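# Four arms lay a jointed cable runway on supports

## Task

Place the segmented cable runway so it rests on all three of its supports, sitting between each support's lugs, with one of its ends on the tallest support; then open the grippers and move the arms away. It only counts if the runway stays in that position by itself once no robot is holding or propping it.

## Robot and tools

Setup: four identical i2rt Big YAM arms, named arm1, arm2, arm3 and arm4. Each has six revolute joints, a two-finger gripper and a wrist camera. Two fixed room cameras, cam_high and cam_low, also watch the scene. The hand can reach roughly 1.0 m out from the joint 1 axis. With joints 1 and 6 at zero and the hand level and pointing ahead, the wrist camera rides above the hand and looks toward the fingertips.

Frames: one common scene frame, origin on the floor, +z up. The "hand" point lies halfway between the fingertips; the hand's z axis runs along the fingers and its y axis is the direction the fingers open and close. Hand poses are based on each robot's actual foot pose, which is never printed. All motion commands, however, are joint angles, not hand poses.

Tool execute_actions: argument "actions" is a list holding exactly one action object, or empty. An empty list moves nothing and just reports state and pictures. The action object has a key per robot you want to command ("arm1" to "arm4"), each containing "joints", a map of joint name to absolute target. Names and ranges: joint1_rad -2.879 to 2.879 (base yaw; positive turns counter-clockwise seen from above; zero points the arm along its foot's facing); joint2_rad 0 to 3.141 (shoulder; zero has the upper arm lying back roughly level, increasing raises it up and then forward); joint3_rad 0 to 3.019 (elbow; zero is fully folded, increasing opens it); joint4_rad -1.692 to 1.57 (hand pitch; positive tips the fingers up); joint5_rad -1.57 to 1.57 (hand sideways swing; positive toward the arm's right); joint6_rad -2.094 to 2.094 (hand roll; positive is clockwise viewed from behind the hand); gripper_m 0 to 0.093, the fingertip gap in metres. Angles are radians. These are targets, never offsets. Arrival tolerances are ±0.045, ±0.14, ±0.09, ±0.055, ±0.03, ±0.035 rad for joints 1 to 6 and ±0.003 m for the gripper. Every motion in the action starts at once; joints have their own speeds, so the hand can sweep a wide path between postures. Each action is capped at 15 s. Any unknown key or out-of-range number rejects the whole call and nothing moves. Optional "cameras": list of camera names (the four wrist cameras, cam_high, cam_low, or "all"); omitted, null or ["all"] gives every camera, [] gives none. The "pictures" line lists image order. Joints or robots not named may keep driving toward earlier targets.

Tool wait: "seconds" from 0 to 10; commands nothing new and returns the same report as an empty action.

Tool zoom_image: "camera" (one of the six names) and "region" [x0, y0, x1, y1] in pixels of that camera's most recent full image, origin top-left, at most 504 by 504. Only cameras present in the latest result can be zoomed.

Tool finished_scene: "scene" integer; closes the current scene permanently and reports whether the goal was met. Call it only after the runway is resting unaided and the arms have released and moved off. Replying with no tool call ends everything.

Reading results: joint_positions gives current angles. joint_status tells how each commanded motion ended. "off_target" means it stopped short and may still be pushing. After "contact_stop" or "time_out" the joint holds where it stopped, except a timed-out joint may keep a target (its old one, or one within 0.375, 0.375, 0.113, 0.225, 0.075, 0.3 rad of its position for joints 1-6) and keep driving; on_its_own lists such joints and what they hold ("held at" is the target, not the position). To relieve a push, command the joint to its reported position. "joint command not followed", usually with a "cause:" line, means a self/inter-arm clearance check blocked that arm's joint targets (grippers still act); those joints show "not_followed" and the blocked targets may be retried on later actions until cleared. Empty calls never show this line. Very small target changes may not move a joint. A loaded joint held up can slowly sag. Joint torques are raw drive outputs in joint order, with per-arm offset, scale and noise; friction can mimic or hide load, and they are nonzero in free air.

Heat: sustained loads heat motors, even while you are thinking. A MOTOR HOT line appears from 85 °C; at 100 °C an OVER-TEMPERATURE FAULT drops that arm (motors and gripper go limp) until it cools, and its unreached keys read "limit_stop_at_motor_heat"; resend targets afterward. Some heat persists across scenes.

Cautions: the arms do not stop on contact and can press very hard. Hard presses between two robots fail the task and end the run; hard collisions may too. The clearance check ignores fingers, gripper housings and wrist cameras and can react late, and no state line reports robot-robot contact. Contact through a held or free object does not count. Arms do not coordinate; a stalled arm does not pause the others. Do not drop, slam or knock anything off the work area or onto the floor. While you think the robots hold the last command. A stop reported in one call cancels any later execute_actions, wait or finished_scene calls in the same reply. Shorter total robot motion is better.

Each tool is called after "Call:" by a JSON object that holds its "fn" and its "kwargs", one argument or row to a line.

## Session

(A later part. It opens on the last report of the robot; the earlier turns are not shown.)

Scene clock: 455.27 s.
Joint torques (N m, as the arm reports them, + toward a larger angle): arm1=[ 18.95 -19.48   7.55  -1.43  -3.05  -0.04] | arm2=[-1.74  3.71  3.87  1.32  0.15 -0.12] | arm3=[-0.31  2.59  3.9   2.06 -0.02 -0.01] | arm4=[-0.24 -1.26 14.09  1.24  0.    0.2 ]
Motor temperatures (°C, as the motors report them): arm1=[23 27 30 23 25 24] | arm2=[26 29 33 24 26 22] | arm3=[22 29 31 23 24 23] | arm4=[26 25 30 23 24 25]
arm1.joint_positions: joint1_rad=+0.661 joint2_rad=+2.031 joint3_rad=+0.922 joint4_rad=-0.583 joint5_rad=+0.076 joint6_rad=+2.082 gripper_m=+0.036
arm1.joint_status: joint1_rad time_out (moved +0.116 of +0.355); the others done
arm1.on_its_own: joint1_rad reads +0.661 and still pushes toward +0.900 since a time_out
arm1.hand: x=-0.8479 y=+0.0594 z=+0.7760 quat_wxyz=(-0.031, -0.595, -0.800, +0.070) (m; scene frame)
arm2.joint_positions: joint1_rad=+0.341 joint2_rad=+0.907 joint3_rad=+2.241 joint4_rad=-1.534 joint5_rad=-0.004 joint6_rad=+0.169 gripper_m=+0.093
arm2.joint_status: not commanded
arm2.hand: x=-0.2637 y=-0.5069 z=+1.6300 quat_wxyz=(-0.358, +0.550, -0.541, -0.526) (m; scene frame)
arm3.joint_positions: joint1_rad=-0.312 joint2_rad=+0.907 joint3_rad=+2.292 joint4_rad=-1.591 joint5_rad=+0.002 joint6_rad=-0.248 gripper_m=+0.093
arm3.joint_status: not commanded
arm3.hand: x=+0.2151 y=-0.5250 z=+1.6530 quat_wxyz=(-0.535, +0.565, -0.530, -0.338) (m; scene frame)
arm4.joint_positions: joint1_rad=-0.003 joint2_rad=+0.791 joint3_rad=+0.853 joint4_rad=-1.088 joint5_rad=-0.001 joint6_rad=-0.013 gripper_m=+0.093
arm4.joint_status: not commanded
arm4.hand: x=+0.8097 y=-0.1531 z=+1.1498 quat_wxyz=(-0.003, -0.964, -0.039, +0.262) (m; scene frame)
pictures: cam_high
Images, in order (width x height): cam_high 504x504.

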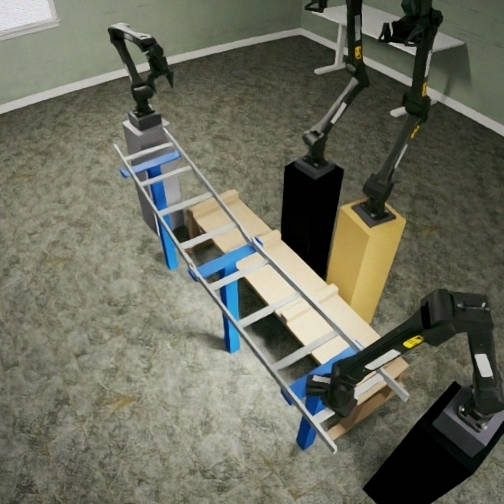

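Call:
{"fn": "execute_actions", "kwargs": {
  "actions": [
    {"arm1":{"joints":{"joint1_rad":0.63,"joint3_rad":0.92,"joint2_rad":2.12,"joint4_rad":-0.48}}}
  ],
  "cameras": []
}}

Call:
{"fn": "execute_actions", "kwargs": {
  "actions": [
    {"arm1":{"joints":{"gripper_m":0.093}}}
  ],
  "cameras": []
}}

Call:
{"fn": "execute_actions", "kwargs": {
  "actions": [
    {"arm1":{"joints":{"joint2_rad":1.5,"joint4_rad":-1.0}}}
  ],
  "cameras": []
}}

Call:
{"fn": "execute_actions", "kwargs": {
  "actions": [
    {"arm1":{"joints":{"joint2_rad":0.8,"joint1_rad":0,"joint6_rad":0}}}
  ],
  "cameras": ["cam_high","cam_low"]
}}

Call:
{"fn": "zoom_image", "kwargs": {
  "camera": "cam_high",
  "region": [100,130,430,460]
}}

Scene clock: 467.87 s.
Joint torques (N m, as the arm reports them, + toward a larger angle): arm1=[ -0.9  -13.61   2.96  -0.27   0.15  -0.04] | arm2=[-1.2   3.98  3.82  1.3   0.14 -0.08] | arm3=[-0.29  2.55  3.91  2.05 -0.02 -0.01] | arm4=[-0.22 -1.21 14.07  1.25  0.    0.2 ]
Motor temperatures (°C, as the motors report them): arm1=[24 28 29 23 29 24] | arm2=[26 29 33 24 26 22] | arm3=[22 29 31 23 24 23] | arm4=[26 25 30 23 24 25]
arm1.joint_positions: joint1_rad=+0.627 joint2_rad=+2.141 joint3_rad=+0.923 joint4_rad=-0.472 joint5_rad=-0.001 joint6_rad=+2.082 gripper_m=+0.035
arm1.joint_status: all done
arm1.hand: x=-0.8521 y=+0.0554 z=+0.7320 quat_wxyz=(+0.008, -0.611, -0.789, +0.064) (m; scene frame)
arm2.joint_positions: joint1_rad=+0.341 joint2_rad=+0.907 joint3_rad=+2.241 joint4_rad=-1.534 joint5_rad=-0.004 joint6_rad=+0.169 gripper_m=+0.093
arm2.joint_status: not commanded
arm2.hand: x=-0.2637 y=-0.5069 z=+1.6300 quat_wxyz=(-0.358, +0.550, -0.541, -0.526) (m; scene frame)
arm3.joint_positions: joint1_rad=-0.312 joint2_rad=+0.907 joint3_rad=+2.292 joint4_rad=-1.591 joint5_rad=+0.002 joint6_rad=-0.248 gripper_m=+0.093
arm3.joint_status: not commanded
arm3.hand: x=+0.2151 y=-0.5250 z=+1.6530 quat_wxyz=(-0.535, +0.565, -0.530, -0.338) (m; scene frame)
arm4.joint_positions: joint1_rad=-0.003 joint2_rad=+0.791 joint3_rad=+0.853 joint4_rad=-1.088 joint5_rad=-0.001 joint6_rad=-0.013 gripper_m=+0.093
arm4.joint_status: not commanded
arm4.hand: x=+0.8097 y=-0.1531 z=+1.1498 quat_wxyz=(-0.003, -0.964, -0.039, +0.262) (m; scene frame)
pictures: none
No camera images: the call's "cameras" was empty. Leave "cameras" out to get every camera's image.

Scene clock: 468.57 s.
Joint torques (N m, as the arm reports them, + toward a larger angle): arm1=[ -1.07 -13.66   2.99  -0.29   0.15  -0.04] | arm2=[-1.34  3.52  4.06  1.28  0.16 -0.12] | arm3=[-0.22  2.54  3.92  2.07 -0.02 -0.01] | arm4=[-0.25 -1.27 14.08  1.24  0.01  0.2 ]
Motor temperatures (°C, as the motors report them): arm1=[24 28 29 23 29 24] | arm2=[26 29 33 24 26 22] | arm3=[22 29 31 23 24 23] | arm4=[26 24 30 23 24 25]
arm1.joint_positions: joint1_rad=+0.627 joint2_rad=+2.140 joint3_rad=+0.923 joint4_rad=-0.472 joint5_rad=-0.001 joint6_rad=+2.082 gripper_m=+0.093
arm1.joint_status: all done
arm1.hand: x=-0.8518 y=+0.0557 z=+0.7324 quat_wxyz=(+0.008, -0.611, -0.789, +0.063) (m; scene frame)
arm2.joint_positions: joint1_rad=+0.341 joint2_rad=+0.907 joint3_rad=+2.241 joint4_rad=-1.534 joint5_rad=-0.004 joint6_rad=+0.169 gripper_m=+0.093
arm2.joint_status: not commanded
arm2.hand: x=-0.2637 y=-0.5069 z=+1.6300 quat_wxyz=(-0.358, +0.550, -0.541, -0.526) (m; scene frame)
arm3.joint_positions: joint1_rad=-0.312 joint2_rad=+0.907 joint3_rad=+2.292 joint4_rad=-1.591 joint5_rad=+0.002 joint6_rad=-0.248 gripper_m=+0.093
arm3.joint_status: not commanded
arm3.hand: x=+0.2151 y=-0.5250 z=+1.6530 quat_wxyz=(-0.535, +0.565, -0.530, -0.338) (m; scene frame)
arm4.joint_positions: joint1_rad=-0.003 joint2_rad=+0.791 joint3_rad=+0.853 joint4_rad=-1.088 joint5_rad=-0.001 joint6_rad=-0.013 gripper_m=+0.093
arm4.joint_status: not commanded
arm4.hand: x=+0.8097 y=-0.1531 z=+1.1498 quat_wxyz=(-0.003, -0.964, -0.039, +0.262) (m; scene frame)
pictures: none
No camera images: the call's "cameras" was empty. Leave "cameras" out to get every camera's image.

Scene clock: 469.87 s.
Joint torques (N m, as the arm reports them, + toward a larger angle): arm1=[-0.82 -8.72  8.32 -0.21  0.15 -0.05] | arm2=[-1.56  3.58  3.99  1.27  0.14 -0.11] | arm3=[-0.21  2.54  3.9   2.08 -0.02 -0.02] | arm4=[-0.25 -1.29 14.09  1.27  0.    0.2 ]
Motor temperatures (°C, as the motors report them): arm1=[24 28 29 23 28 24] | arm2=[26 29 33 24 26 22] | arm3=[22 29 31 23 24 23] | arm4=[26 24 30 23 24 25]
arm1.joint_positions: joint1_rad=+0.627 joint2_rad=+1.499 joint3_rad=+0.919 joint4_rad=-0.988 joint5_rad=-0.001 joint6_rad=+2.082 gripper_m=+0.093
arm1.joint_status: all done
arm1.hand: x=-0.8538 y=+0.0554 z=+0.9799 quat_wxyz=(-0.001, -0.612, -0.791, +0.004) (m; scene frame)
arm2.joint_positions: joint1_rad=+0.341 joint2_rad=+0.907 joint3_rad=+2.241 joint4_rad=-1.534 joint5_rad=-0.004 joint6_rad=+0.169 gripper_m=+0.093
arm2.joint_status: not commanded
arm2.hand: x=-0.2637 y=-0.5069 z=+1.6300 quat_wxyz=(-0.358, +0.550, -0.541, -0.526) (m; scene frame)
arm3.joint_positions: joint1_rad=-0.312 joint2_rad=+0.907 joint3_rad=+2.292 joint4_rad=-1.591 joint5_rad=+0.002 joint6_rad=-0.248 gripper_m=+0.093
arm3.joint_status: not commanded
arm3.hand: x=+0.2151 y=-0.5250 z=+1.6530 quat_wxyz=(-0.535, +0.565, -0.530, -0.338) (m; scene frame)
arm4.joint_positions: joint1_rad=-0.003 joint2_rad=+0.791 joint3_rad=+0.853 joint4_rad=-1.088 joint5_rad=-0.001 joint6_rad=-0.013 gripper_m=+0.093
arm4.joint_status: not commanded
arm4.hand: x=+0.8097 y=-0.1531 z=+1.1498 quat_wxyz=(-0.003, -0.964, -0.039, +0.262) (m; scene frame)
pictures: none
No camera images: the call's "cameras" was empty. Leave "cameras" out to get every camera's image.

Scene clock: 472.27 s.
Joint torques (N m, as the arm reports them, + toward a larger angle): arm1=[-1.38 -1.78 11.42  1.05  0.01 -0.18] | arm2=[-1.3   3.5   4.09  1.29  0.16 -0.13] | arm3=[-0.25  2.49  3.91  2.07 -0.02 -0.02] | arm4=[-0.25 -1.24 14.09  1.23  0.    0.2 ]
Motor temperatures (°C, as the motors report them): arm1=[23 27 29 23 28 24] | arm2=[26 29 33 24 26 22] | arm3=[22 29 31 23 24 23] | arm4=[26 24 30 23 24 25]
arm1.joint_positions: joint1_rad=+0.004 joint2_rad=+0.794 joint3_rad=+0.915 joint4_rad=-0.989 joint5_rad=+0.000 joint6_rad=+0.015 gripper_m=+0.093
arm1.joint_status: all done
arm1.hand: x=-0.7893 y=-0.1590 z=+1.2306 quat_wxyz=(-0.341, +0.061, -0.938, -0.022) (m; scene frame)
arm2.joint_positions: joint1_rad=+0.341 joint2_rad=+0.907 joint3_rad=+2.241 joint4_rad=-1.534 joint5_rad=-0.004 joint6_rad=+0.169 gripper_m=+0.093
arm2.joint_status: not commanded
arm2.hand: x=-0.2637 y=-0.5069 z=+1.6300 quat_wxyz=(-0.358, +0.550, -0.541, -0.526) (m; scene frame)
arm3.joint_positions: joint1_rad=-0.312 joint2_rad=+0.907 joint3_rad=+2.292 joint4_rad=-1.591 joint5_rad=+0.002 joint6_rad=-0.248 gripper_m=+0.093
arm3.joint_status: not commanded
arm3.hand: x=+0.2151 y=-0.5250 z=+1.6530 quat_wxyz=(-0.535, +0.565, -0.530, -0.338) (m; scene frame)
arm4.joint_positions: joint1_rad=-0.003 joint2_rad=+0.791 joint3_rad=+0.853 joint4_rad=-1.088 joint5_rad=-0.001 joint6_rad=-0.013 gripper_m=+0.093
arm4.joint_status: not commanded
arm4.hand: x=+0.8097 y=-0.1531 z=+1.1498 quat_wxyz=(-0.003, -0.964, -0.039, +0.262) (m; scene frame)
pictures: cam_high, cam_low
Images, in order (width x height): cam_high 504x504, cam_low 504x504.

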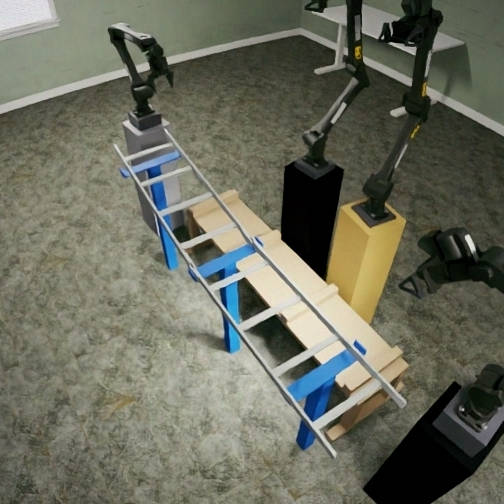

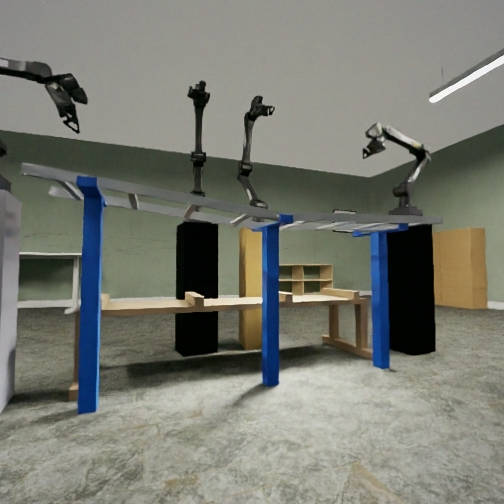

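Region (100, 130, 430, 460) of cam_high's 504x504 image, scaled by 1.527, with more detail than that image has.

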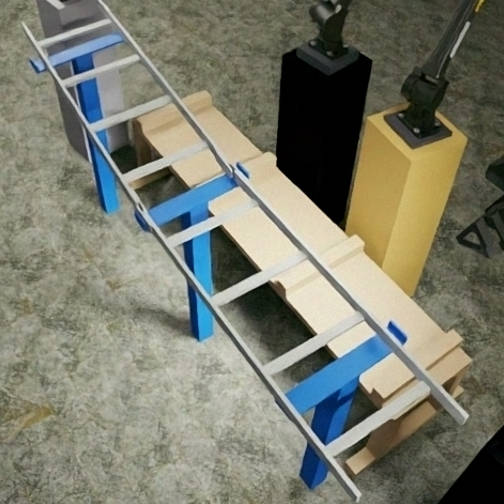

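Call:
{"fn": "zoom_image", "kwargs": {
  "camera": "cam_high",
  "region": [100,135,220,235]
}}

Call:
{"fn": "zoom_image", "kwargs": {
  "camera": "cam_high",
  "region": [260,320,420,450]
}}

Call:
{"fn": "zoom_image", "kwargs": {
  "camera": "cam_low",
  "region": [0,150,450,250]
}}

Region (100, 135, 220, 235) of cam_high's 504x504 image, scaled by 4.200, with more detail than that image has.

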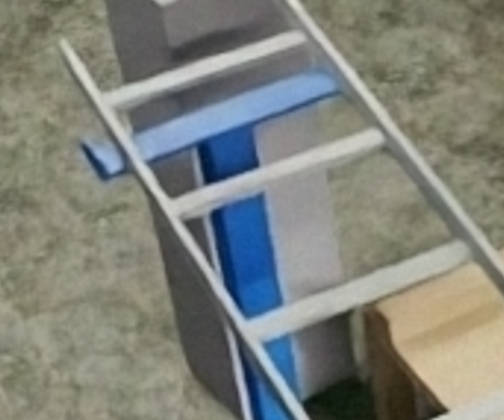

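Region (260, 320, 420, 450) of cam_high's 504x504 image, scaled by 3.150, with more detail than that image has; it fills the top 410 rows of this view, and the rest is white.

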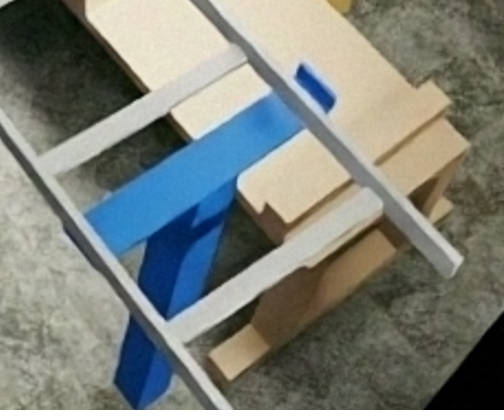

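Region (0, 150, 450, 250) of cam_low's 504x504 image, scaled by 1.120, with more detail than that image has.

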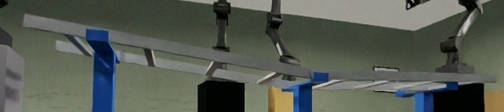

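Call:
{"fn": "execute_actions", "kwargs": {
  "actions": [
    {"arm1":{"joints":{"joint1_rad":0.6,"joint2_rad":1.3,"joint3_rad":1.1,"joint4_rad":-1.37,"joint6_rad":0.6}}}
  ],
  "cameras": ["arm1_cam_wrist"]
}}

Scene clock: 491.97 s.
Joint torques (N m, as the arm reports them, + toward a larger angle): arm1=[-1.45 -8.64 13.11 -0.2   0.06  0.13] | arm2=[-0.94  3.16  3.85  1.42  0.14 -0.17] | arm3=[-0.21  2.49  3.92  2.07 -0.02 -0.01] | arm4=[-0.24 -1.24 14.08  1.26  0.    0.2 ]
Motor temperatures (°C, as the motors report them): arm1=[23 26 31 23 26 24] | arm2=[26 29 32 24 26 22] | arm3=[22 29 31 23 24 23] | arm4=[26 24 30 23 24 25]
arm1.joint_positions: joint1_rad=+0.604 joint2_rad=+1.315 joint3_rad=+1.059 joint4_rad=-1.358 joint5_rad=+0.000 joint6_rad=+0.585 gripper_m=+0.093
arm1.joint_status: all done
arm1.hand: x=-0.8707 y=+0.0283 z=+1.0940 quat_wxyz=(+0.019, +0.079, -0.997, +0.018) (m; scene frame)
arm2.joint_positions: joint1_rad=+0.341 joint2_rad=+0.907 joint3_rad=+2.241 joint4_rad=-1.534 joint5_rad=-0.004 joint6_rad=+0.169 gripper_m=+0.093
arm2.joint_status: not commanded
arm2.hand: x=-0.2637 y=-0.5069 z=+1.6300 quat_wxyz=(-0.358, +0.550, -0.541, -0.526) (m; scene frame)
arm3.joint_positions: joint1_rad=-0.312 joint2_rad=+0.907 joint3_rad=+2.292 joint4_rad=-1.591 joint5_rad=+0.002 joint6_rad=-0.248 gripper_m=+0.093
arm3.joint_status: not commanded
arm3.hand: x=+0.2151 y=-0.5250 z=+1.6530 quat_wxyz=(-0.535, +0.565, -0.530, -0.338) (m; scene frame)
arm4.joint_positions: joint1_rad=-0.003 joint2_rad=+0.791 joint3_rad=+0.853 joint4_rad=-1.088 joint5_rad=-0.001 joint6_rad=-0.013 gripper_m=+0.093
arm4.joint_status: not commanded
arm4.hand: x=+0.8097 y=-0.1531 z=+1.1498 quat_wxyz=(-0.003, -0.964, -0.039, +0.262) (m; scene frame)
pictures: arm1_cam_wrist
Images, in order (width x height): arm1_cam_wrist 504x504.

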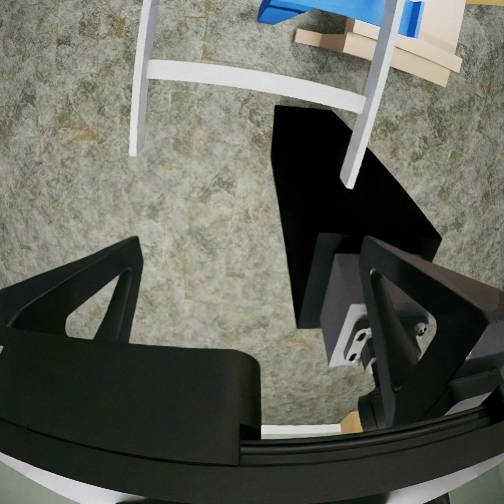

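Look further forward.

Call:
{"fn": "execute_actions", "kwargs": {
  "actions": [
    {"arm1":{"joints":{"joint1_rad":0.4,"joint2_rad":1.6,"joint3_rad":1.4,"joint4_rad":-1.37,"joint6_rad":0.4}}}
  ],
  "cameras": ["arm1_cam_wrist"]
}}

Scene clock: 496.87 s.
Joint torques (N m, as the arm reports them, + toward a larger angle): arm1=[ -0.6  -12.46  14.94   0.03   0.05  -0.18] | arm2=[-0.66  2.97  3.87  1.27  0.16 -0.15] | arm3=[-0.19  2.54  3.89  2.07 -0.03 -0.01] | arm4=[-0.28 -1.25 14.08  1.25  0.    0.2 ]
Motor temperatures (°C, as the motors report them): arm1=[23 26 31 23 26 24] | arm2=[26 29 32 24 26 22] | arm3=[22 29 31 23 24 23] | arm4=[26 24 30 23 24 25]
arm1.joint_positions: joint1_rad=+0.393 joint2_rad=+1.613 joint3_rad=+1.339 joint4_rad=-1.364 joint5_rad=+0.000 joint6_rad=+0.415 gripper_m=+0.093
arm1.joint_status: all done
arm1.hand: x=-0.7355 y=+0.0224 z=+1.0791 quat_wxyz=(+0.032, +0.058, -0.998, +0.020) (m; scene frame)
arm2.joint_positions: joint1_rad=+0.341 joint2_rad=+0.907 joint3_rad=+2.241 joint4_rad=-1.534 joint5_rad=-0.004 joint6_rad=+0.169 gripper_m=+0.093
arm2.joint_status: not commanded
arm2.hand: x=-0.2637 y=-0.5069 z=+1.6300 quat_wxyz=(-0.358, +0.550, -0.541, -0.526) (m; scene frame)
arm3.joint_positions: joint1_rad=-0.312 joint2_rad=+0.907 joint3_rad=+2.292 joint4_rad=-1.591 joint5_rad=+0.002 joint6_rad=-0.248 gripper_m=+0.093
arm3.joint_status: not commanded
arm3.hand: x=+0.2151 y=-0.5250 z=+1.6530 quat_wxyz=(-0.535, +0.565, -0.530, -0.338) (m; scene frame)
arm4.joint_positions: joint1_rad=-0.003 joint2_rad=+0.791 joint3_rad=+0.853 joint4_rad=-1.088 joint5_rad=-0.001 joint6_rad=-0.013 gripper_m=+0.093
arm4.joint_status: not commanded
arm4.hand: x=+0.8097 y=-0.1531 z=+1.1498 quat_wxyz=(-0.003, -0.964, -0.039, +0.262) (m; scene frame)
pictures: arm1_cam_wrist
Images, in order (width x height): arm1_cam_wrist 504x504.

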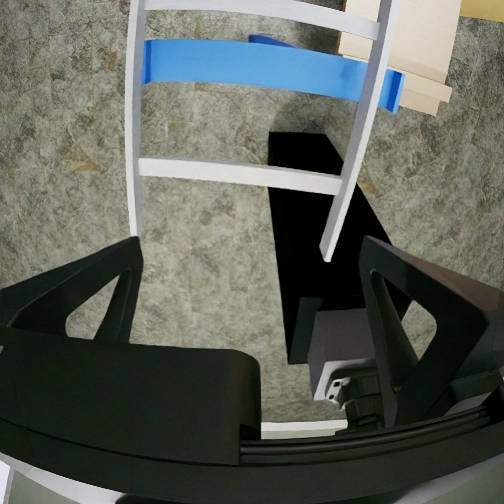

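Call:
{"fn": "execute_actions", "kwargs": {
  "actions": [
    {"arm1":{"joints":{"joint1_rad":0.627,"joint2_rad":1.55,"joint3_rad":0.923,"joint4_rad":-0.95,"joint6_rad":2.08}}}
  ],
  "cameras": []
}}

Call:
{"fn": "execute_actions", "kwargs": {
  "actions": [
    {"arm1":{"joints":{"joint2_rad":2.13,"joint4_rad":-0.47}}}
  ],
  "cameras": []
}}

Call:
{"fn": "execute_actions", "kwargs": {
  "actions": [
    {"arm1":{"joints":{"gripper_m":0}}}
  ],
  "cameras": []
}}

Call:
{"fn": "execute_actions", "kwargs": {
  "actions": [
    {"arm1":{"joints":{"joint2_rad":1.93,"joint4_rad":-0.62}}}
  ],
  "cameras": []
}}

Call:
{"fn": "execute_actions", "kwargs": {
  "actions": [
    {"arm1":{"joints":{"joint1_rad":0.47,"joint3_rad":0.86}}}
  ],
  "cameras": ["cam_high"]
}}

Scene clock: 513.80 s.
Joint torques (N m, as the arm reports them, + toward a larger angle): arm1=[-1.42 -9.98  8.37  0.74  0.1   0.12] | arm2=[-0.78  3.95  3.82  1.22  0.13 -0.13] | arm3=[-0.24  2.5   3.91  2.07 -0.02 -0.01] | arm4=[-0.31 -1.27 14.09  1.25  0.    0.2 ]
Motor temperatures (°C, as the motors report them): arm1=[23 27 32 23 25 24] | arm2=[26 29 32 24 26 22] | arm3=[22 29 31 23 24 23] | arm4=[26 24 30 23 24 25]
arm1.joint_positions: joint1_rad=+0.631 joint2_rad=+1.560 joint3_rad=+0.916 joint4_rad=-0.964 joint5_rad=+0.000 joint6_rad=+2.065 gripper_m=+0.093
arm1.joint_status: all done
arm1.hand: x=-0.8551 y=+0.0556 z=+0.9567 quat_wxyz=(+0.001, -0.603, -0.797, +0.023) (m; scene frame)
arm2.joint_positions: joint1_rad=+0.341 joint2_rad=+0.907 joint3_rad=+2.241 joint4_rad=-1.534 joint5_rad=-0.004 joint6_rad=+0.169 gripper_m=+0.093
arm2.joint_status: not commanded
arm2.hand: x=-0.2637 y=-0.5069 z=+1.6300 quat_wxyz=(-0.358, +0.550, -0.541, -0.526) (m; scene frame)
arm3.joint_positions: joint1_rad=-0.312 joint2_rad=+0.907 joint3_rad=+2.292 joint4_rad=-1.591 joint5_rad=+0.002 joint6_rad=-0.248 gripper_m=+0.093
arm3.joint_status: not commanded
arm3.hand: x=+0.2151 y=-0.5250 z=+1.6530 quat_wxyz=(-0.535, +0.565, -0.530, -0.338) (m; scene frame)
arm4.joint_positions: joint1_rad=-0.003 joint2_rad=+0.791 joint3_rad=+0.853 joint4_rad=-1.088 joint5_rad=-0.001 joint6_rad=-0.013 gripper_m=+0.093
arm4.joint_status: not commanded
arm4.hand: x=+0.8097 y=-0.1531 z=+1.1498 quat_wxyz=(-0.003, -0.964, -0.039, +0.262) (m; scene frame)
pictures: none
No camera images: the call's "cameras" was empty. Leave "cameras" out to get every camera's image.

Scene clock: 515.10 s.
Joint torques (N m, as the arm reports them, + toward a larger angle): arm1=[ -1.4  -12.86   3.73   0.52   0.09   0.13] | arm2=[-0.85  2.92  4.01  1.45  0.1  -0.13] | arm3=[-0.26  2.52  3.91  2.06 -0.03 -0.02] | arm4=[-0.3  -1.27 14.09  1.26  0.    0.2 ]
Motor temperatures (°C, as the motors report them): arm1=[23 27 32 23 25 24] | arm2=[26 29 32 24 26 22] | arm3=[22 29 31 23 24 23] | arm4=[26 24 30 23 24 25]
arm1.joint_positions: joint1_rad=+0.631 joint2_rad=+2.143 joint3_rad=+0.916 joint4_rad=-0.482 joint5_rad=+0.000 joint6_rad=+2.065 gripper_m=+0.093
arm1.joint_status: all done
arm1.hand: x=-0.8581 y=+0.0511 z=+0.7308 quat_wxyz=(+0.009, -0.602, -0.795, +0.073) (m; scene frame)
arm2.joint_positions: joint1_rad=+0.341 joint2_rad=+0.907 joint3_rad=+2.241 joint4_rad=-1.534 joint5_rad=-0.004 joint6_rad=+0.169 gripper_m=+0.093
arm2.joint_status: not commanded
arm2.hand: x=-0.2637 y=-0.5069 z=+1.6300 quat_wxyz=(-0.358, +0.550, -0.541, -0.526) (m; scene frame)
arm3.joint_positions: joint1_rad=-0.312 joint2_rad=+0.907 joint3_rad=+2.292 joint4_rad=-1.591 joint5_rad=+0.002 joint6_rad=-0.248 gripper_m=+0.093
arm3.joint_status: not commanded
arm3.hand: x=+0.2151 y=-0.5250 z=+1.6530 quat_wxyz=(-0.535, +0.565, -0.530, -0.338) (m; scene frame)
arm4.joint_positions: joint1_rad=-0.003 joint2_rad=+0.791 joint3_rad=+0.853 joint4_rad=-1.088 joint5_rad=-0.001 joint6_rad=-0.013 gripper_m=+0.093
arm4.joint_status: not commanded
arm4.hand: x=+0.8097 y=-0.1531 z=+1.1498 quat_wxyz=(-0.003, -0.964, -0.039, +0.262) (m; scene frame)
pictures: none
No camera images: the call's "cameras" was empty. Leave "cameras" out to get every camera's image.

Scene clock: 515.80 s.
Joint torques (N m, as the arm reports them, + toward a larger angle): arm1=[ -0.82 -13.11   3.18   0.15   0.45  -0.04] | arm2=[-1.37  3.65  3.97  1.42  0.15 -0.13] | arm3=[-0.23  2.54  3.91  2.06 -0.02 -0.01] | arm4=[-0.25 -1.26 14.09  1.25 -0.01  0.2 ]
Motor temperatures (°C, as the motors report them): arm1=[23 27 32 23 25 24] | arm2=[26 29 32 24 26 22] | arm3=[22 29 31 23 24 23] | arm4=[26 24 30 23 24 25]
arm1.joint_positions: joint1_rad=+0.623 joint2_rad=+2.144 joint3_rad=+0.922 joint4_rad=-0.473 joint5_rad=-0.009 joint6_rad=+2.082 gripper_m=+0.034
arm1.joint_status: gripper_m off_target (ended at +0.034, target +0.000)
arm1.hand: x=-0.8527 y=+0.0542 z=+0.7310 quat_wxyz=(+0.012, -0.613, -0.788, +0.065) (m; scene frame)
arm2.joint_positions: joint1_rad=+0.341 joint2_rad=+0.907 joint3_rad=+2.241 joint4_rad=-1.534 joint5_rad=-0.004 joint6_rad=+0.169 gripper_m=+0.093
arm2.joint_status: not commanded
arm2.hand: x=-0.2637 y=-0.5069 z=+1.6300 quat_wxyz=(-0.358, +0.550, -0.541, -0.526) (m; scene frame)
arm3.joint_positions: joint1_rad=-0.312 joint2_rad=+0.907 joint3_rad=+2.292 joint4_rad=-1.591 joint5_rad=+0.002 joint6_rad=-0.248 gripper_m=+0.093
arm3.joint_status: not commanded
arm3.hand: x=+0.2151 y=-0.5250 z=+1.6530 quat_wxyz=(-0.535, +0.565, -0.530, -0.338) (m; scene frame)
arm4.joint_positions: joint1_rad=-0.003 joint2_rad=+0.791 joint3_rad=+0.853 joint4_rad=-1.088 joint5_rad=-0.001 joint6_rad=-0.013 gripper_m=+0.093
arm4.joint_status: not commanded
arm4.hand: x=+0.8097 y=-0.1531 z=+1.1498 quat_wxyz=(-0.003, -0.964, -0.039, +0.262) (m; scene frame)
pictures: none
No camera images: the call's "cameras" was empty. Leave "cameras" out to get every camera's image.

Scene clock: 516.80 s.
Joint torques (N m, as the arm reports them, + toward a larger angle): arm1=[  0.01 -17.97   5.26  -0.58   0.07  -0.04] | arm2=[-1.    3.13  3.9   1.22  0.13 -0.13] | arm3=[-0.25  2.56  3.88  2.07 -0.03 -0.01] | arm4=[-0.29 -1.3  14.08  1.24  0.    0.2 ]
Motor temperatures (°C, as the motors report them): arm1=[23 27 32 23 25 24] | arm2=[26 29 32 24 26 22] | arm3=[22 29 31 23 24 23] | arm4=[26 24 31 23 24 25]
arm1.joint_positions: joint1_rad=+0.614 joint2_rad=+2.015 joint3_rad=+0.910 joint4_rad=-0.605 joint5_rad=+0.000 joint6_rad=+2.082 gripper_m=+0.033
arm1.joint_status: all done
arm1.hand: x=-0.8500 y=+0.0500 z=+0.7806 quat_wxyz=(+0.009, -0.616, -0.785, +0.074) (m; scene frame)
arm2.joint_positions: joint1_rad=+0.341 joint2_rad=+0.907 joint3_rad=+2.241 joint4_rad=-1.534 joint5_rad=-0.004 joint6_rad=+0.169 gripper_m=+0.093
arm2.joint_status: not commanded
arm2.hand: x=-0.2637 y=-0.5069 z=+1.6300 quat_wxyz=(-0.358, +0.550, -0.541, -0.526) (m; scene frame)
arm3.joint_positions: joint1_rad=-0.312 joint2_rad=+0.907 joint3_rad=+2.292 joint4_rad=-1.591 joint5_rad=+0.002 joint6_rad=-0.248 gripper_m=+0.093
arm3.joint_status: not commanded
arm3.hand: x=+0.2151 y=-0.5250 z=+1.6530 quat_wxyz=(-0.535, +0.565, -0.530, -0.338) (m; scene frame)
arm4.joint_positions: joint1_rad=-0.003 joint2_rad=+0.791 joint3_rad=+0.853 joint4_rad=-1.088 joint5_rad=-0.001 joint6_rad=-0.013 gripper_m=+0.093
arm4.joint_status: not commanded
arm4.hand: x=+0.8097 y=-0.1531 z=+1.1498 quat_wxyz=(-0.003, -0.964, -0.039, +0.262) (m; scene frame)
pictures: none
No camera images: the call's "cameras" was empty. Leave "cameras" out to get every camera's image.

Scene clock: 517.63 s.
Joint torques (N m, as the arm reports them, + toward a larger angle): arm1=[ -3.59 -17.23   5.    -1.     1.83  -0.04] | arm2=[-1.45  3.37  3.95  1.24  0.15 -0.12] | arm3=[-0.21  2.56  3.89  2.06 -0.02 -0.02] | arm4=[-0.27 -1.19 14.08  1.26  0.    0.2 ]
Motor temperatures (°C, as the motors report them): arm1=[23 27 31 23 25 24] | arm2=[26 29 32 24 26 22] | arm3=[22 29 31 23 24 23] | arm4=[26 24 31 23 24 25]
arm1.joint_positions: joint1_rad=+0.500 joint2_rad=+2.013 joint3_rad=+0.843 joint4_rad=-0.598 joint5_rad=-0.042 joint6_rad=+2.082 gripper_m=+0.026
arm1.joint_status: all done
arm1.on_its_own: gripper_m moved -0.008 toward your old target +0.000
arm1.hand: x=-0.8566 y=+0.0000 z=+0.7735 quat_wxyz=(+0.039, -0.659, -0.745, +0.097) (m; scene frame)
arm2.joint_positions: joint1_rad=+0.341 joint2_rad=+0.907 joint3_rad=+2.241 joint4_rad=-1.534 joint5_rad=-0.004 joint6_rad=+0.169 gripper_m=+0.093
arm2.joint_status: not commanded
arm2.hand: x=-0.2637 y=-0.5069 z=+1.6300 quat_wxyz=(-0.358, +0.550, -0.541, -0.526) (m; scene frame)
arm3.joint_positions: joint1_rad=-0.312 joint2_rad=+0.907 joint3_rad=+2.292 joint4_rad=-1.591 joint5_rad=+0.002 joint6_rad=-0.248 gripper_m=+0.093
arm3.joint_status: not commanded
arm3.hand: x=+0.2151 y=-0.5250 z=+1.6530 quat_wxyz=(-0.535, +0.565, -0.530, -0.338) (m; scene frame)
arm4.joint_positions: joint1_rad=-0.003 joint2_rad=+0.791 joint3_rad=+0.853 joint4_rad=-1.088 joint5_rad=-0.001 joint6_rad=-0.013 gripper_m=+0.093
arm4.joint_status: not commanded
arm4.hand: x=+0.8097 y=-0.1531 z=+1.1498 quat_wxyz=(-0.003, -0.964, -0.039, +0.262) (m; scene frame)
pictures: cam_high
Images, in order (width x height): cam_high 504x504.

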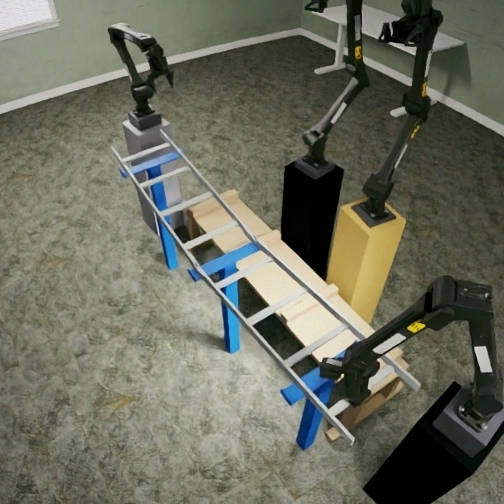

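Call:
{"fn": "execute_actions", "kwargs": {
  "actions": [
    {"arm1":{"joints":{"joint1_rad":0.57}}}
  ],
  "cameras": []
}}

Call:
{"fn": "execute_actions", "kwargs": {
  "actions": [
    {"arm1":{"joints":{"joint2_rad":2.13,"joint4_rad":-0.46}}}
  ],
  "cameras": []
}}

Call:
{"fn": "execute_actions", "kwargs": {
  "actions": [
    {"arm1":{"joints":{"gripper_m":0.093}}}
  ],
  "cameras": []
}}

Call:
{"fn": "execute_actions", "kwargs": {
  "actions": [
    {"arm1":{"joints":{"joint2_rad":1.5,"joint4_rad":-1.0}}}
  ],
  "cameras": []
}}

Call:
{"fn": "execute_actions", "kwargs": {
  "actions": [
    {"arm1":{"joints":{"joint1_rad":0.4,"joint2_rad":1.55,"joint3_rad":1.4,"joint4_rad":-1.4,"joint6_rad":0.4}}}
  ],
  "cameras": ["arm1_cam_wrist","cam_high"]
}}

Scene clock: 530.50 s.
Joint torques (N m, as the arm reports them, + toward a larger angle): arm1=[  3.54 -17.24   5.01  -1.     0.7   -0.03] | arm2=[-1.3   3.89  4.04  1.31  0.15 -0.13] | arm3=[-0.19  2.57  3.91  2.05 -0.02 -0.01] | arm4=[-0.37 -1.26 14.07  1.23  0.    0.2 ]
Motor temperatures (°C, as the motors report them): arm1=[23 27 30 23 26 24] | arm2=[26 28 32 24 26 22] | arm3=[22 29 30 23 24 23] | arm4=[26 24 31 23 24 25]
arm1.joint_positions: joint1_rad=+0.515 joint2_rad=+2.012 joint3_rad=+0.843 joint4_rad=-0.598 joint5_rad=-0.015 joint6_rad=+2.082 gripper_m=+0.026
arm1.joint_status: joint1_rad time_out (moved +0.015 of +0.070)
arm1.on_its_own: joint1_rad reads +0.515 and still pushes toward +0.570 since a time_out
arm1.hand: x=-0.8568 y=+0.0005 z=+0.7736 quat_wxyz=(+0.025, -0.653, -0.751, +0.099) (m; scene frame)
arm2.joint_positions: joint1_rad=+0.341 joint2_rad=+0.907 joint3_rad=+2.241 joint4_rad=-1.534 joint5_rad=-0.004 joint6_rad=+0.169 gripper_m=+0.093
arm2.joint_status: not commanded
arm2.hand: x=-0.2637 y=-0.5069 z=+1.6300 quat_wxyz=(-0.358, +0.550, -0.541, -0.526) (m; scene frame)
arm3.joint_positions: joint1_rad=-0.312 joint2_rad=+0.907 joint3_rad=+2.292 joint4_rad=-1.591 joint5_rad=+0.002 joint6_rad=-0.248 gripper_m=+0.093
arm3.joint_status: not commanded
arm3.hand: x=+0.2151 y=-0.5250 z=+1.6530 quat_wxyz=(-0.535, +0.565, -0.530, -0.338) (m; scene frame)
arm4.joint_positions: joint1_rad=-0.003 joint2_rad=+0.791 joint3_rad=+0.853 joint4_rad=-1.088 joint5_rad=-0.001 joint6_rad=-0.013 gripper_m=+0.093
arm4.joint_status: not commanded
arm4.hand: x=+0.8097 y=-0.1531 z=+1.1498 quat_wxyz=(-0.003, -0.964, -0.039, +0.262) (m; scene frame)
pictures: none
No camera images: the call's "cameras" was empty. Leave "cameras" out to get every camera's image.

not run: a stop came earlier in this reply.

not run: a stop came earlier in this reply.

not run: a stop came earlier in this reply.

not run: a stop came earlier in this reply.

Call:
{"fn": "execute_actions", "kwargs": {
  "actions": [
    {"arm1":{"joints":{"joint1_rad":0.64}}}
  ],
  "cameras": []
}}

Scene clock: 535.87 s.
Joint torques (N m, as the arm reports them, + toward a larger angle): arm1=[  8.14 -17.1    5.03  -1.13  -0.25  -0.03] | arm2=[-1.23  3.52  3.9   1.38  0.14 -0.17] | arm3=[-0.29  2.56  3.92  2.06 -0.02 -0.02] | arm4=[-0.26 -1.28 14.07  1.24  0.    0.2 ]
Motor temperatures (°C, as the motors report them): arm1=[23 28 30 23 26 24] | arm2=[26 28 32 24 25 22] | arm3=[22 29 30 23 24 23] | arm4=[26 24 31 23 24 25]
arm1.joint_positions: joint1_rad=+0.531 joint2_rad=+2.011 joint3_rad=+0.843 joint4_rad=-0.594 joint5_rad=+0.008 joint6_rad=+2.082 gripper_m=+0.026
arm1.joint_status: joint1_rad time_out (moved +0.015 of +0.125)
arm1.on_its_own: joint1_rad reads +0.531 and still pushes toward +0.640 since a time_out
arm1.hand: x=-0.8568 y=+0.0023 z=+0.7737 quat_wxyz=(+0.013, -0.646, -0.757, +0.100) (m; scene frame)
arm2.joint_positions: joint1_rad=+0.341 joint2_rad=+0.907 joint3_rad=+2.241 joint4_rad=-1.534 joint5_rad=-0.004 joint6_rad=+0.169 gripper_m=+0.093
arm2.joint_status: not commanded
arm2.hand: x=-0.2637 y=-0.5069 z=+1.6300 quat_wxyz=(-0.358, +0.550, -0.541, -0.526) (m; scene frame)
arm3.joint_positions: joint1_rad=-0.312 joint2_rad=+0.907 joint3_rad=+2.292 joint4_rad=-1.591 joint5_rad=+0.002 joint6_rad=-0.248 gripper_m=+0.093
arm3.joint_status: not commanded
arm3.hand: x=+0.2151 y=-0.5250 z=+1.6530 quat_wxyz=(-0.535, +0.565, -0.530, -0.338) (m; scene frame)
arm4.joint_positions: joint1_rad=-0.003 joint2_rad=+0.791 joint3_rad=+0.853 joint4_rad=-1.088 joint5_rad=-0.001 joint6_rad=-0.013 gripper_m=+0.093
arm4.joint_status: not commanded
arm4.hand: x=+0.8097 y=-0.1531 z=+1.1498 quat_wxyz=(-0.003, -0.964, -0.039, +0.262) (m; scene frame)
pictures: none
No camera images: the call's "cameras" was empty. Leave "cameras" out to get every camera's image.

Call:
{"fn": "execute_actions", "kwargs": {
  "actions": [
    {"arm1":{"joints":{"joint1_rad":0.71}}}
  ],
  "cameras": ["cam_high"]
}}

Scene clock: 541.17 s.
Joint torques (N m, as the arm reports them, + toward a larger angle): arm1=[ 10.72 -17.06   4.75  -1.47  -1.1   -0.04] | arm2=[-1.13  3.86  3.93  1.34  0.16 -0.13] | arm3=[-0.26  2.58  3.9   2.08 -0.02 -0.01] | arm4=[-0.22 -1.27 14.08  1.25  0.    0.2 ]
Motor temperatures (°C, as the motors report them): arm1=[23 28 29 23 26 24] | arm2=[26 28 32 24 25 22] | arm3=[22 29 30 23 24 23] | arm4=[26 24 31 23 24 25]
arm1.joint_positions: joint1_rad=+0.569 joint2_rad=+2.008 joint3_rad=+0.847 joint4_rad=-0.585 joint5_rad=+0.029 joint6_rad=+2.082 gripper_m=+0.028
arm1.joint_status: joint1_rad time_out (moved +0.038 of +0.179)
arm1.on_its_own: joint1_rad reads +0.569 and still pushes toward +0.710 since a time_out
arm1.hand: x=-0.8587 y=+0.0136 z=+0.7746 quat_wxyz=(-0.001, -0.631, -0.770, +0.094) (m; scene frame)
arm2.joint_positions: joint1_rad=+0.341 joint2_rad=+0.907 joint3_rad=+2.241 joint4_rad=-1.534 joint5_rad=-0.004 joint6_rad=+0.169 gripper_m=+0.093
arm2.joint_status: not commanded
arm2.hand: x=-0.2637 y=-0.5069 z=+1.6300 quat_wxyz=(-0.358, +0.550, -0.541, -0.526) (m; scene frame)
arm3.joint_positions: joint1_rad=-0.312 joint2_rad=+0.907 joint3_rad=+2.292 joint4_rad=-1.591 joint5_rad=+0.002 joint6_rad=-0.248 gripper_m=+0.093
arm3.joint_status: not commanded
arm3.hand: x=+0.2151 y=-0.5250 z=+1.6530 quat_wxyz=(-0.535, +0.565, -0.530, -0.338) (m; scene frame)
arm4.joint_positions: joint1_rad=-0.003 joint2_rad=+0.791 joint3_rad=+0.853 joint4_rad=-1.088 joint5_rad=-0.001 joint6_rad=-0.013 gripper_m=+0.093
arm4.joint_status: not commanded
arm4.hand: x=+0.8097 y=-0.1531 z=+1.1498 quat_wxyz=(-0.003, -0.964, -0.039, +0.262) (m; scene frame)
pictures: cam_high
Images, in order (width x height): cam_high 504x504.

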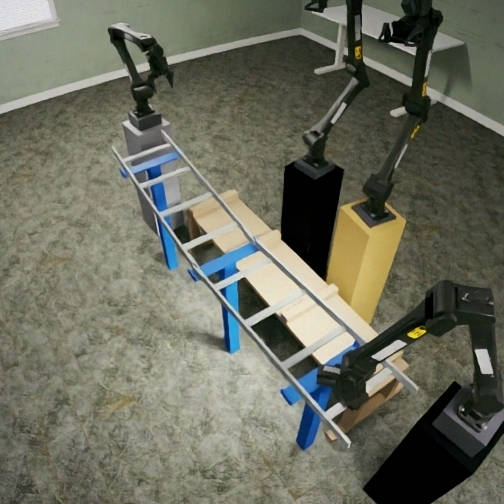

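Good enough; hold, lower, release, inspect.

Call:
{"fn": "execute_actions", "kwargs": {
  "actions": [
    {"arm1":{"joints":{"joint1_rad":0.6,"joint2_rad":2.13,"joint4_rad":-0.46}}}
  ],
  "cameras": []
}}

Call:
{"fn": "execute_actions", "kwargs": {
  "actions": [
    {"arm1":{"joints":{"gripper_m":0.093}}}
  ],
  "cameras": []
}}

Call:
{"fn": "execute_actions", "kwargs": {
  "actions": [
    {"arm1":{"joints":{"joint2_rad":1.5,"joint4_rad":-1.0}}}
  ],
  "cameras": []
}}

Call:
{"fn": "execute_actions", "kwargs": {
  "actions": [
    {"arm1":{"joints":{"joint1_rad":0.4,"joint2_rad":1.55,"joint3_rad":1.4,"joint4_rad":-1.4,"joint6_rad":0.4}}}
  ],
  "cameras": ["arm1_cam_wrist","cam_high"]
}}

Scene clock: 551.00 s.
Joint torques (N m, as the arm reports them, + toward a larger angle): arm1=[  2.57 -16.07   1.22  -1.6    0.08  -0.04] | arm2=[-1.11  3.5   3.91  1.28  0.17 -0.13] | arm3=[-0.24  2.52  3.92  2.07 -0.02 -0.01] | arm4=[-0.23 -1.22 14.08  1.25  0.    0.2 ]
Motor temperatures (°C, as the motors report them): arm1=[23 28 29 23 26 24] | arm2=[26 28 32 24 25 22] | arm3=[22 29 30 23 24 23] | arm4=[26 24 31 23 24 25]
arm1.joint_positions: joint1_rad=+0.557 joint2_rad=+2.190 joint3_rad=+0.871 joint4_rad=-0.421 joint5_rad=+0.000 joint6_rad=+2.082 gripper_m=+0.028
arm1.joint_status: all done
arm1.hand: x=-0.8613 y=+0.0116 z=+0.7095 quat_wxyz=(+0.013, -0.637, -0.766, +0.088) (m; scene frame)
arm2.joint_positions: joint1_rad=+0.341 joint2_rad=+0.907 joint3_rad=+2.241 joint4_rad=-1.534 joint5_rad=-0.004 joint6_rad=+0.169 gripper_m=+0.093
arm2.joint_status: not commanded
arm2.hand: x=-0.2637 y=-0.5069 z=+1.6300 quat_wxyz=(-0.358, +0.550, -0.541, -0.526) (m; scene frame)
arm3.joint_positions: joint1_rad=-0.312 joint2_rad=+0.907 joint3_rad=+2.292 joint4_rad=-1.591 joint5_rad=+0.002 joint6_rad=-0.248 gripper_m=+0.093
arm3.joint_status: not commanded
arm3.hand: x=+0.2151 y=-0.5250 z=+1.6530 quat_wxyz=(-0.535, +0.565, -0.530, -0.338) (m; scene frame)
arm4.joint_positions: joint1_rad=-0.003 joint2_rad=+0.791 joint3_rad=+0.853 joint4_rad=-1.088 joint5_rad=-0.001 joint6_rad=-0.013 gripper_m=+0.093
arm4.joint_status: not commanded
arm4.hand: x=+0.8097 y=-0.1531 z=+1.1498 quat_wxyz=(-0.003, -0.964, -0.039, +0.262) (m; scene frame)
pictures: none
No camera images: the call's "cameras" was empty. Leave "cameras" out to get every camera's image.

Scene clock: 551.77 s.
Joint torques (N m, as the arm reports them, + toward a larger angle): arm1=[ -1.11 -12.69   2.43  -0.46  -0.04  -0.03] | arm2=[-1.32  3.47  3.91  1.37  0.16 -0.16] | arm3=[-0.29  2.48  3.9   2.09 -0.02 -0.01] | arm4=[-0.27 -1.25 14.09  1.25  0.01  0.2 ]
Motor temperatures (°C, as the motors report them): arm1=[23 28 29 23 26 24] | arm2=[26 28 32 24 25 22] | arm3=[22 29 30 23 24 23] | arm4=[26 24 31 23 24 25]
arm1.joint_positions: joint1_rad=+0.601 joint2_rad=+2.142 joint3_rad=+0.862 joint4_rad=-0.448 joint5_rad=+0.003 joint6_rad=+2.082 gripper_m=+0.093
arm1.joint_status: all done
arm1.hand: x=-0.8680 y=+0.0259 z=+0.7257 quat_wxyz=(+0.009, -0.620, -0.780, +0.083) (m; scene frame)
arm2.joint_positions: joint1_rad=+0.341 joint2_rad=+0.907 joint3_rad=+2.241 joint4_rad=-1.534 joint5_rad=-0.004 joint6_rad=+0.169 gripper_m=+0.093
arm2.joint_status: not commanded
arm2.hand: x=-0.2637 y=-0.5069 z=+1.6300 quat_wxyz=(-0.358, +0.550, -0.541, -0.526) (m; scene frame)
arm3.joint_positions: joint1_rad=-0.312 joint2_rad=+0.907 joint3_rad=+2.292 joint4_rad=-1.591 joint5_rad=+0.002 joint6_rad=-0.248 gripper_m=+0.093
arm3.joint_status: not commanded
arm3.hand: x=+0.2151 y=-0.5250 z=+1.6530 quat_wxyz=(-0.535, +0.565, -0.530, -0.338) (m; scene frame)
arm4.joint_positions: joint1_rad=-0.003 joint2_rad=+0.791 joint3_rad=+0.853 joint4_rad=-1.088 joint5_rad=-0.001 joint6_rad=-0.013 gripper_m=+0.093
arm4.joint_status: not commanded
arm4.hand: x=+0.8097 y=-0.1531 z=+1.1498 quat_wxyz=(-0.003, -0.964, -0.039, +0.262) (m; scene frame)
pictures: none
No camera images: the call's "cameras" was empty. Leave "cameras" out to get every camera's image.

Scene clock: 553.07 s.
Joint torques (N m, as the arm reports them, + toward a larger angle): arm1=[-1.16 -8.65  7.8  -0.35 -0.04 -0.04] | arm2=[-1.65  3.88  4.07  1.24  0.18 -0.11] | arm3=[-0.2   2.59  3.9   2.08 -0.02 -0.01] | arm4=[-0.32 -1.2  14.07  1.24  0.    0.2 ]
Motor temperatures (°C, as the motors report them): arm1=[23 28 29 23 26 24] | arm2=[26 28 32 24 25 22] | arm3=[22 29 30 23 24 23] | arm4=[26 24 31 23 24 25]
arm1.joint_positions: joint1_rad=+0.601 joint2_rad=+1.502 joint3_rad=+0.860 joint4_rad=-0.988 joint5_rad=+0.003 joint6_rad=+2.082 gripper_m=+0.093
arm1.joint_status: all done
arm1.hand: x=-0.8670 y=+0.0284 z=+0.9611 quat_wxyz=(+0.001, -0.622, -0.782, +0.035) (m; scene frame)
arm2.joint_positions: joint1_rad=+0.341 joint2_rad=+0.907 joint3_rad=+2.241 joint4_rad=-1.534 joint5_rad=-0.004 joint6_rad=+0.169 gripper_m=+0.093
arm2.joint_status: not commanded
arm2.hand: x=-0.2637 y=-0.5069 z=+1.6300 quat_wxyz=(-0.358, +0.550, -0.541, -0.526) (m; scene frame)
arm3.joint_positions: joint1_rad=-0.312 joint2_rad=+0.907 joint3_rad=+2.292 joint4_rad=-1.591 joint5_rad=+0.002 joint6_rad=-0.248 gripper_m=+0.093
arm3.joint_status: not commanded
arm3.hand: x=+0.2151 y=-0.5250 z=+1.6530 quat_wxyz=(-0.535, +0.565, -0.530, -0.338) (m; scene frame)
arm4.joint_positions: joint1_rad=-0.003 joint2_rad=+0.791 joint3_rad=+0.853 joint4_rad=-1.088 joint5_rad=-0.001 joint6_rad=-0.013 gripper_m=+0.093
arm4.joint_status: not commanded
arm4.hand: x=+0.8097 y=-0.1531 z=+1.1498 quat_wxyz=(-0.003, -0.964, -0.039, +0.262) (m; scene frame)
pictures: none
No camera images: the call's "cameras" was empty. Leave "cameras" out to get every camera's image.

Scene clock: 555.27 s.
Joint torques (N m, as the arm reports them, + toward a larger angle): arm1=[ -0.41 -11.18  13.92  -0.14  -0.02  -0.18] | arm2=[-1.2   3.62  3.97  1.16  0.15 -0.14] | arm3=[-0.25  2.53  3.9   2.06 -0.02 -0.01] | arm4=[-0.31 -1.25 14.07  1.24  0.    0.2 ]
Motor temperatures (°C, as the motors report them): arm1=[23 28 30 23 26 24] | arm2=[26 28 32 24 25 22] | arm3=[22 29 30 23 24 23] | arm4=[26 24 31 23 24 25]
arm1.joint_positions: joint1_rad=+0.392 joint2_rad=+1.554 joint3_rad=+1.352 joint4_rad=-1.388 joint5_rad=+0.002 joint6_rad=+0.415 gripper_m=+0.093
arm1.joint_status: all done
arm1.hand: x=-0.7383 y=+0.0203 z=+1.1098 quat_wxyz=(+0.010, +0.057, -0.998, +0.010) (m; scene frame)
arm2.joint_positions: joint1_rad=+0.341 joint2_rad=+0.907 joint3_rad=+2.241 joint4_rad=-1.534 joint5_rad=-0.004 joint6_rad=+0.169 gripper_m=+0.093
arm2.joint_status: not commanded
arm2.hand: x=-0.2637 y=-0.5069 z=+1.6300 quat_wxyz=(-0.358, +0.550, -0.541, -0.526) (m; scene frame)
arm3.joint_positions: joint1_rad=-0.312 joint2_rad=+0.907 joint3_rad=+2.292 joint4_rad=-1.591 joint5_rad=+0.002 joint6_rad=-0.248 gripper_m=+0.093
arm3.joint_status: not commanded
arm3.hand: x=+0.2151 y=-0.5250 z=+1.6530 quat_wxyz=(-0.535, +0.565, -0.530, -0.338) (m; scene frame)
arm4.joint_positions: joint1_rad=-0.003 joint2_rad=+0.791 joint3_rad=+0.853 joint4_rad=-1.088 joint5_rad=-0.001 joint6_rad=-0.013 gripper_m=+0.093
arm4.joint_status: not commanded
arm4.hand: x=+0.8097 y=-0.1531 z=+1.1498 quat_wxyz=(-0.003, -0.964, -0.039, +0.262) (m; scene frame)
pictures: arm1_cam_wrist, cam_high
Images, in order (width x height): arm1_cam_wrist 504x504, cam_high 504x504.

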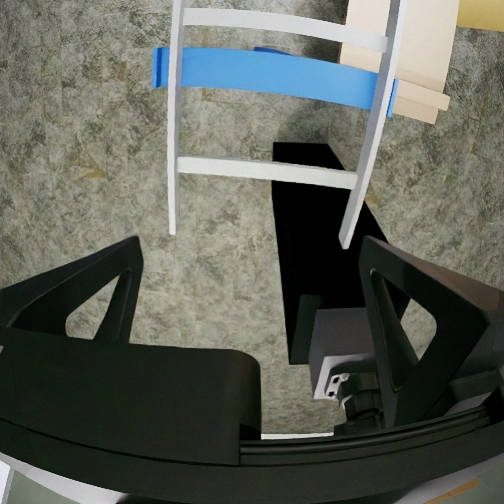

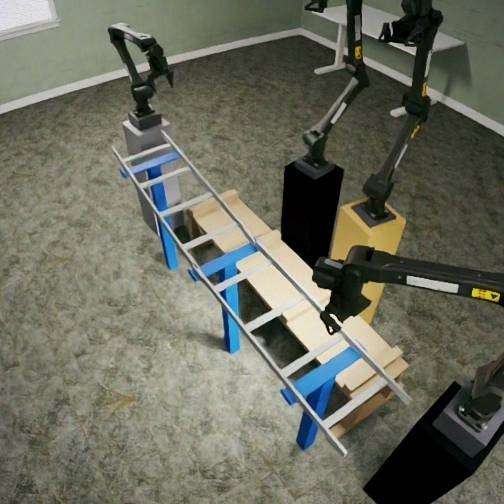

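Call:
{"fn": "execute_actions", "kwargs": {
  "actions": [
    {"arm1":{"joints":{"joint2_rad":0.8,"joint1_rad":0,"joint6_rad":0}},"arm4":{"joints":{"joint1_rad":-0.4,"joint2_rad":1.55,"joint3_rad":1.45,"joint4_rad":-1.45,"joint6_rad":-0.4}},"arm2":{"joints":{"joint1_rad":-0.25,"joint2_rad":1.6,"joint3_rad":1.55,"joint4_rad":-1.5,"joint6_rad":-0.25}}}
  ],
  "cameras": ["arm4_cam_wrist","arm2_cam_wrist"]
}}

Scene clock: 564.27 s.
Joint torques (N m, as the arm reports them, + toward a larger angle): arm1=[-0.3  -1.09 12.1   1.13 -0.05 -0.19] | arm2=[  0.56 -14.74  12.98   0.18   0.    -0.15] | arm3=[-0.16  2.53  3.91  2.09 -0.02 -0.02] | arm4=[ -0.25 -11.37  15.1    0.06  -0.04  -0.09]
Motor temperatures (°C, as the motors report them): arm1=[23 27 31 23 26 24] | arm2=[26 28 32 24 25 22] | arm3=[22 28 30 23 24 23] | arm4=[26 24 31 23 24 25]
arm1.joint_positions: joint1_rad=-0.009 joint2_rad=+0.801 joint3_rad=+1.371 joint4_rad=-1.390 joint5_rad=+0.002 joint6_rad=+0.015 gripper_m=+0.093
arm1.joint_status: all done
arm1.hand: x=-0.8342 y=-0.1678 z=+1.4002 quat_wxyz=(-0.364, +0.055, -0.930, -0.021) (m; scene frame)
arm2.joint_positions: joint1_rad=-0.261 joint2_rad=+1.583 joint3_rad=+1.521 joint4_rad=-1.493 joint5_rad=-0.002 joint6_rad=-0.241 gripper_m=+0.093
arm2.joint_status: all done
arm2.hand: x=-0.0448 y=-0.2329 z=+1.0755 quat_wxyz=(-0.005, +0.644, -0.765, -0.011) (m; scene frame)
arm3.joint_positions: joint1_rad=-0.312 joint2_rad=+0.907 joint3_rad=+2.292 joint4_rad=-1.591 joint5_rad=+0.002 joint6_rad=-0.248 gripper_m=+0.093
arm3.joint_status: not commanded
arm3.hand: x=+0.2151 y=-0.5250 z=+1.6530 quat_wxyz=(-0.535, +0.565, -0.530, -0.338) (m; scene frame)
arm4.joint_positions: joint1_rad=-0.406 joint2_rad=+1.546 joint3_rad=+1.398 joint4_rad=-1.438 joint5_rad=-0.001 joint6_rad=-0.388 gripper_m=+0.093
arm4.joint_status: all done
arm4.hand: x=+0.6934 y=+0.0184 z=+1.0979 quat_wxyz=(+0.002, -1.000, -0.025, -0.014) (m; scene frame)
pictures: arm2_cam_wrist, arm4_cam_wrist
Images, in order (width x height): arm2_cam_wrist 504x504, arm4_cam_wrist 504x504.

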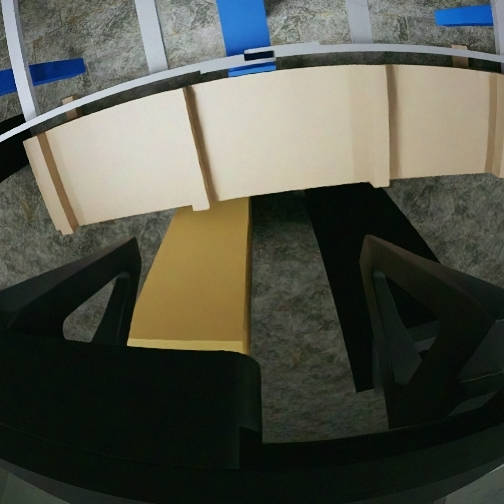

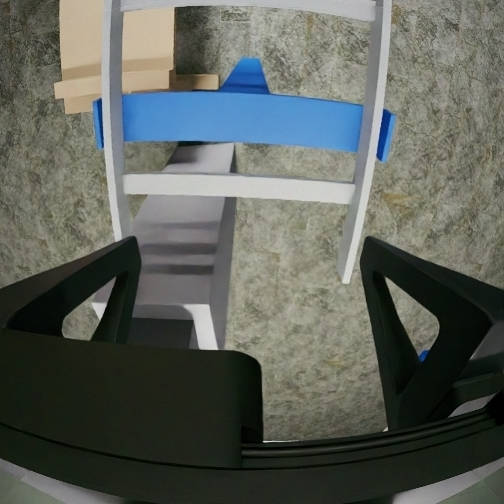

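All seated between lugs. Clear and finish.

Call:
{"fn": "execute_actions", "kwargs": {
  "actions": [
    {"arm4":{"joints":{"joint1_rad":0,"joint2_rad":0.7}},"arm2":{"joints":{"joint1_rad":0,"joint2_rad":0.7}}}
  ],
  "cameras": []
}}

Call:
{"fn": "finished_scene", "kwargs": {
  "scene": 1
}}

Scene clock: 571.87 s.
Joint torques (N m, as the arm reports them, + toward a larger angle): arm1=[-0.31 -1.1  12.1   1.15 -0.05 -0.18] | arm2=[-1.53  2.03  8.68  1.36  0.01 -0.11] | arm3=[-0.24  2.56  3.92  2.09 -0.02 -0.01] | arm4=[-1.05  2.31  9.96  1.7   0.04 -0.03]
Motor temperatures (°C, as the motors report them): arm1=[23 27 31 23 25 24] | arm2=[26 28 33 24 25 22] | arm3=[22 28 30 23 24 23] | arm4=[26 24 31 23 24 25]
arm1.joint_positions: joint1_rad=-0.009 joint2_rad=+0.801 joint3_rad=+1.371 joint4_rad=-1.390 joint5_rad=+0.002 joint6_rad=+0.015 gripper_m=+0.093
arm1.joint_status: not commanded
arm1.hand: x=-0.8342 y=-0.1678 z=+1.4002 quat_wxyz=(-0.364, +0.055, -0.930, -0.021) (m; scene frame)
arm2.joint_positions: joint1_rad=+0.011 joint2_rad=+0.701 joint3_rad=+1.543 joint4_rad=-1.493 joint5_rad=-0.001 joint6_rad=-0.243 gripper_m=+0.093
arm2.joint_status: all done
arm2.hand: x=-0.2016 y=-0.4507 z=+1.3992 quat_wxyz=(-0.367, +0.663, -0.601, -0.255) (m; scene frame)
arm3.joint_positions: joint1_rad=-0.312 joint2_rad=+0.907 joint3_rad=+2.292 joint4_rad=-1.591 joint5_rad=+0.002 joint6_rad=-0.248 gripper_m=+0.093
arm3.joint_status: not commanded
arm3.hand: x=+0.2151 y=-0.5250 z=+1.6530 quat_wxyz=(-0.535, +0.565, -0.530, -0.338) (m; scene frame)
arm4.joint_positions: joint1_rad=+0.008 joint2_rad=+0.692 joint3_rad=+1.443 joint4_rad=-1.438 joint5_rad=-0.002 joint6_rad=-0.389 gripper_m=+0.093
arm4.joint_status: all done
arm4.hand: x=+0.8755 y=-0.1541 z=+1.4190 quat_wxyz=(+0.069, -0.882, -0.212, +0.415) (m; scene frame)
pictures: none
No camera images: the call's "cameras" was empty. Leave "cameras" out to get every camera's image.

The scene is finished: the task was done.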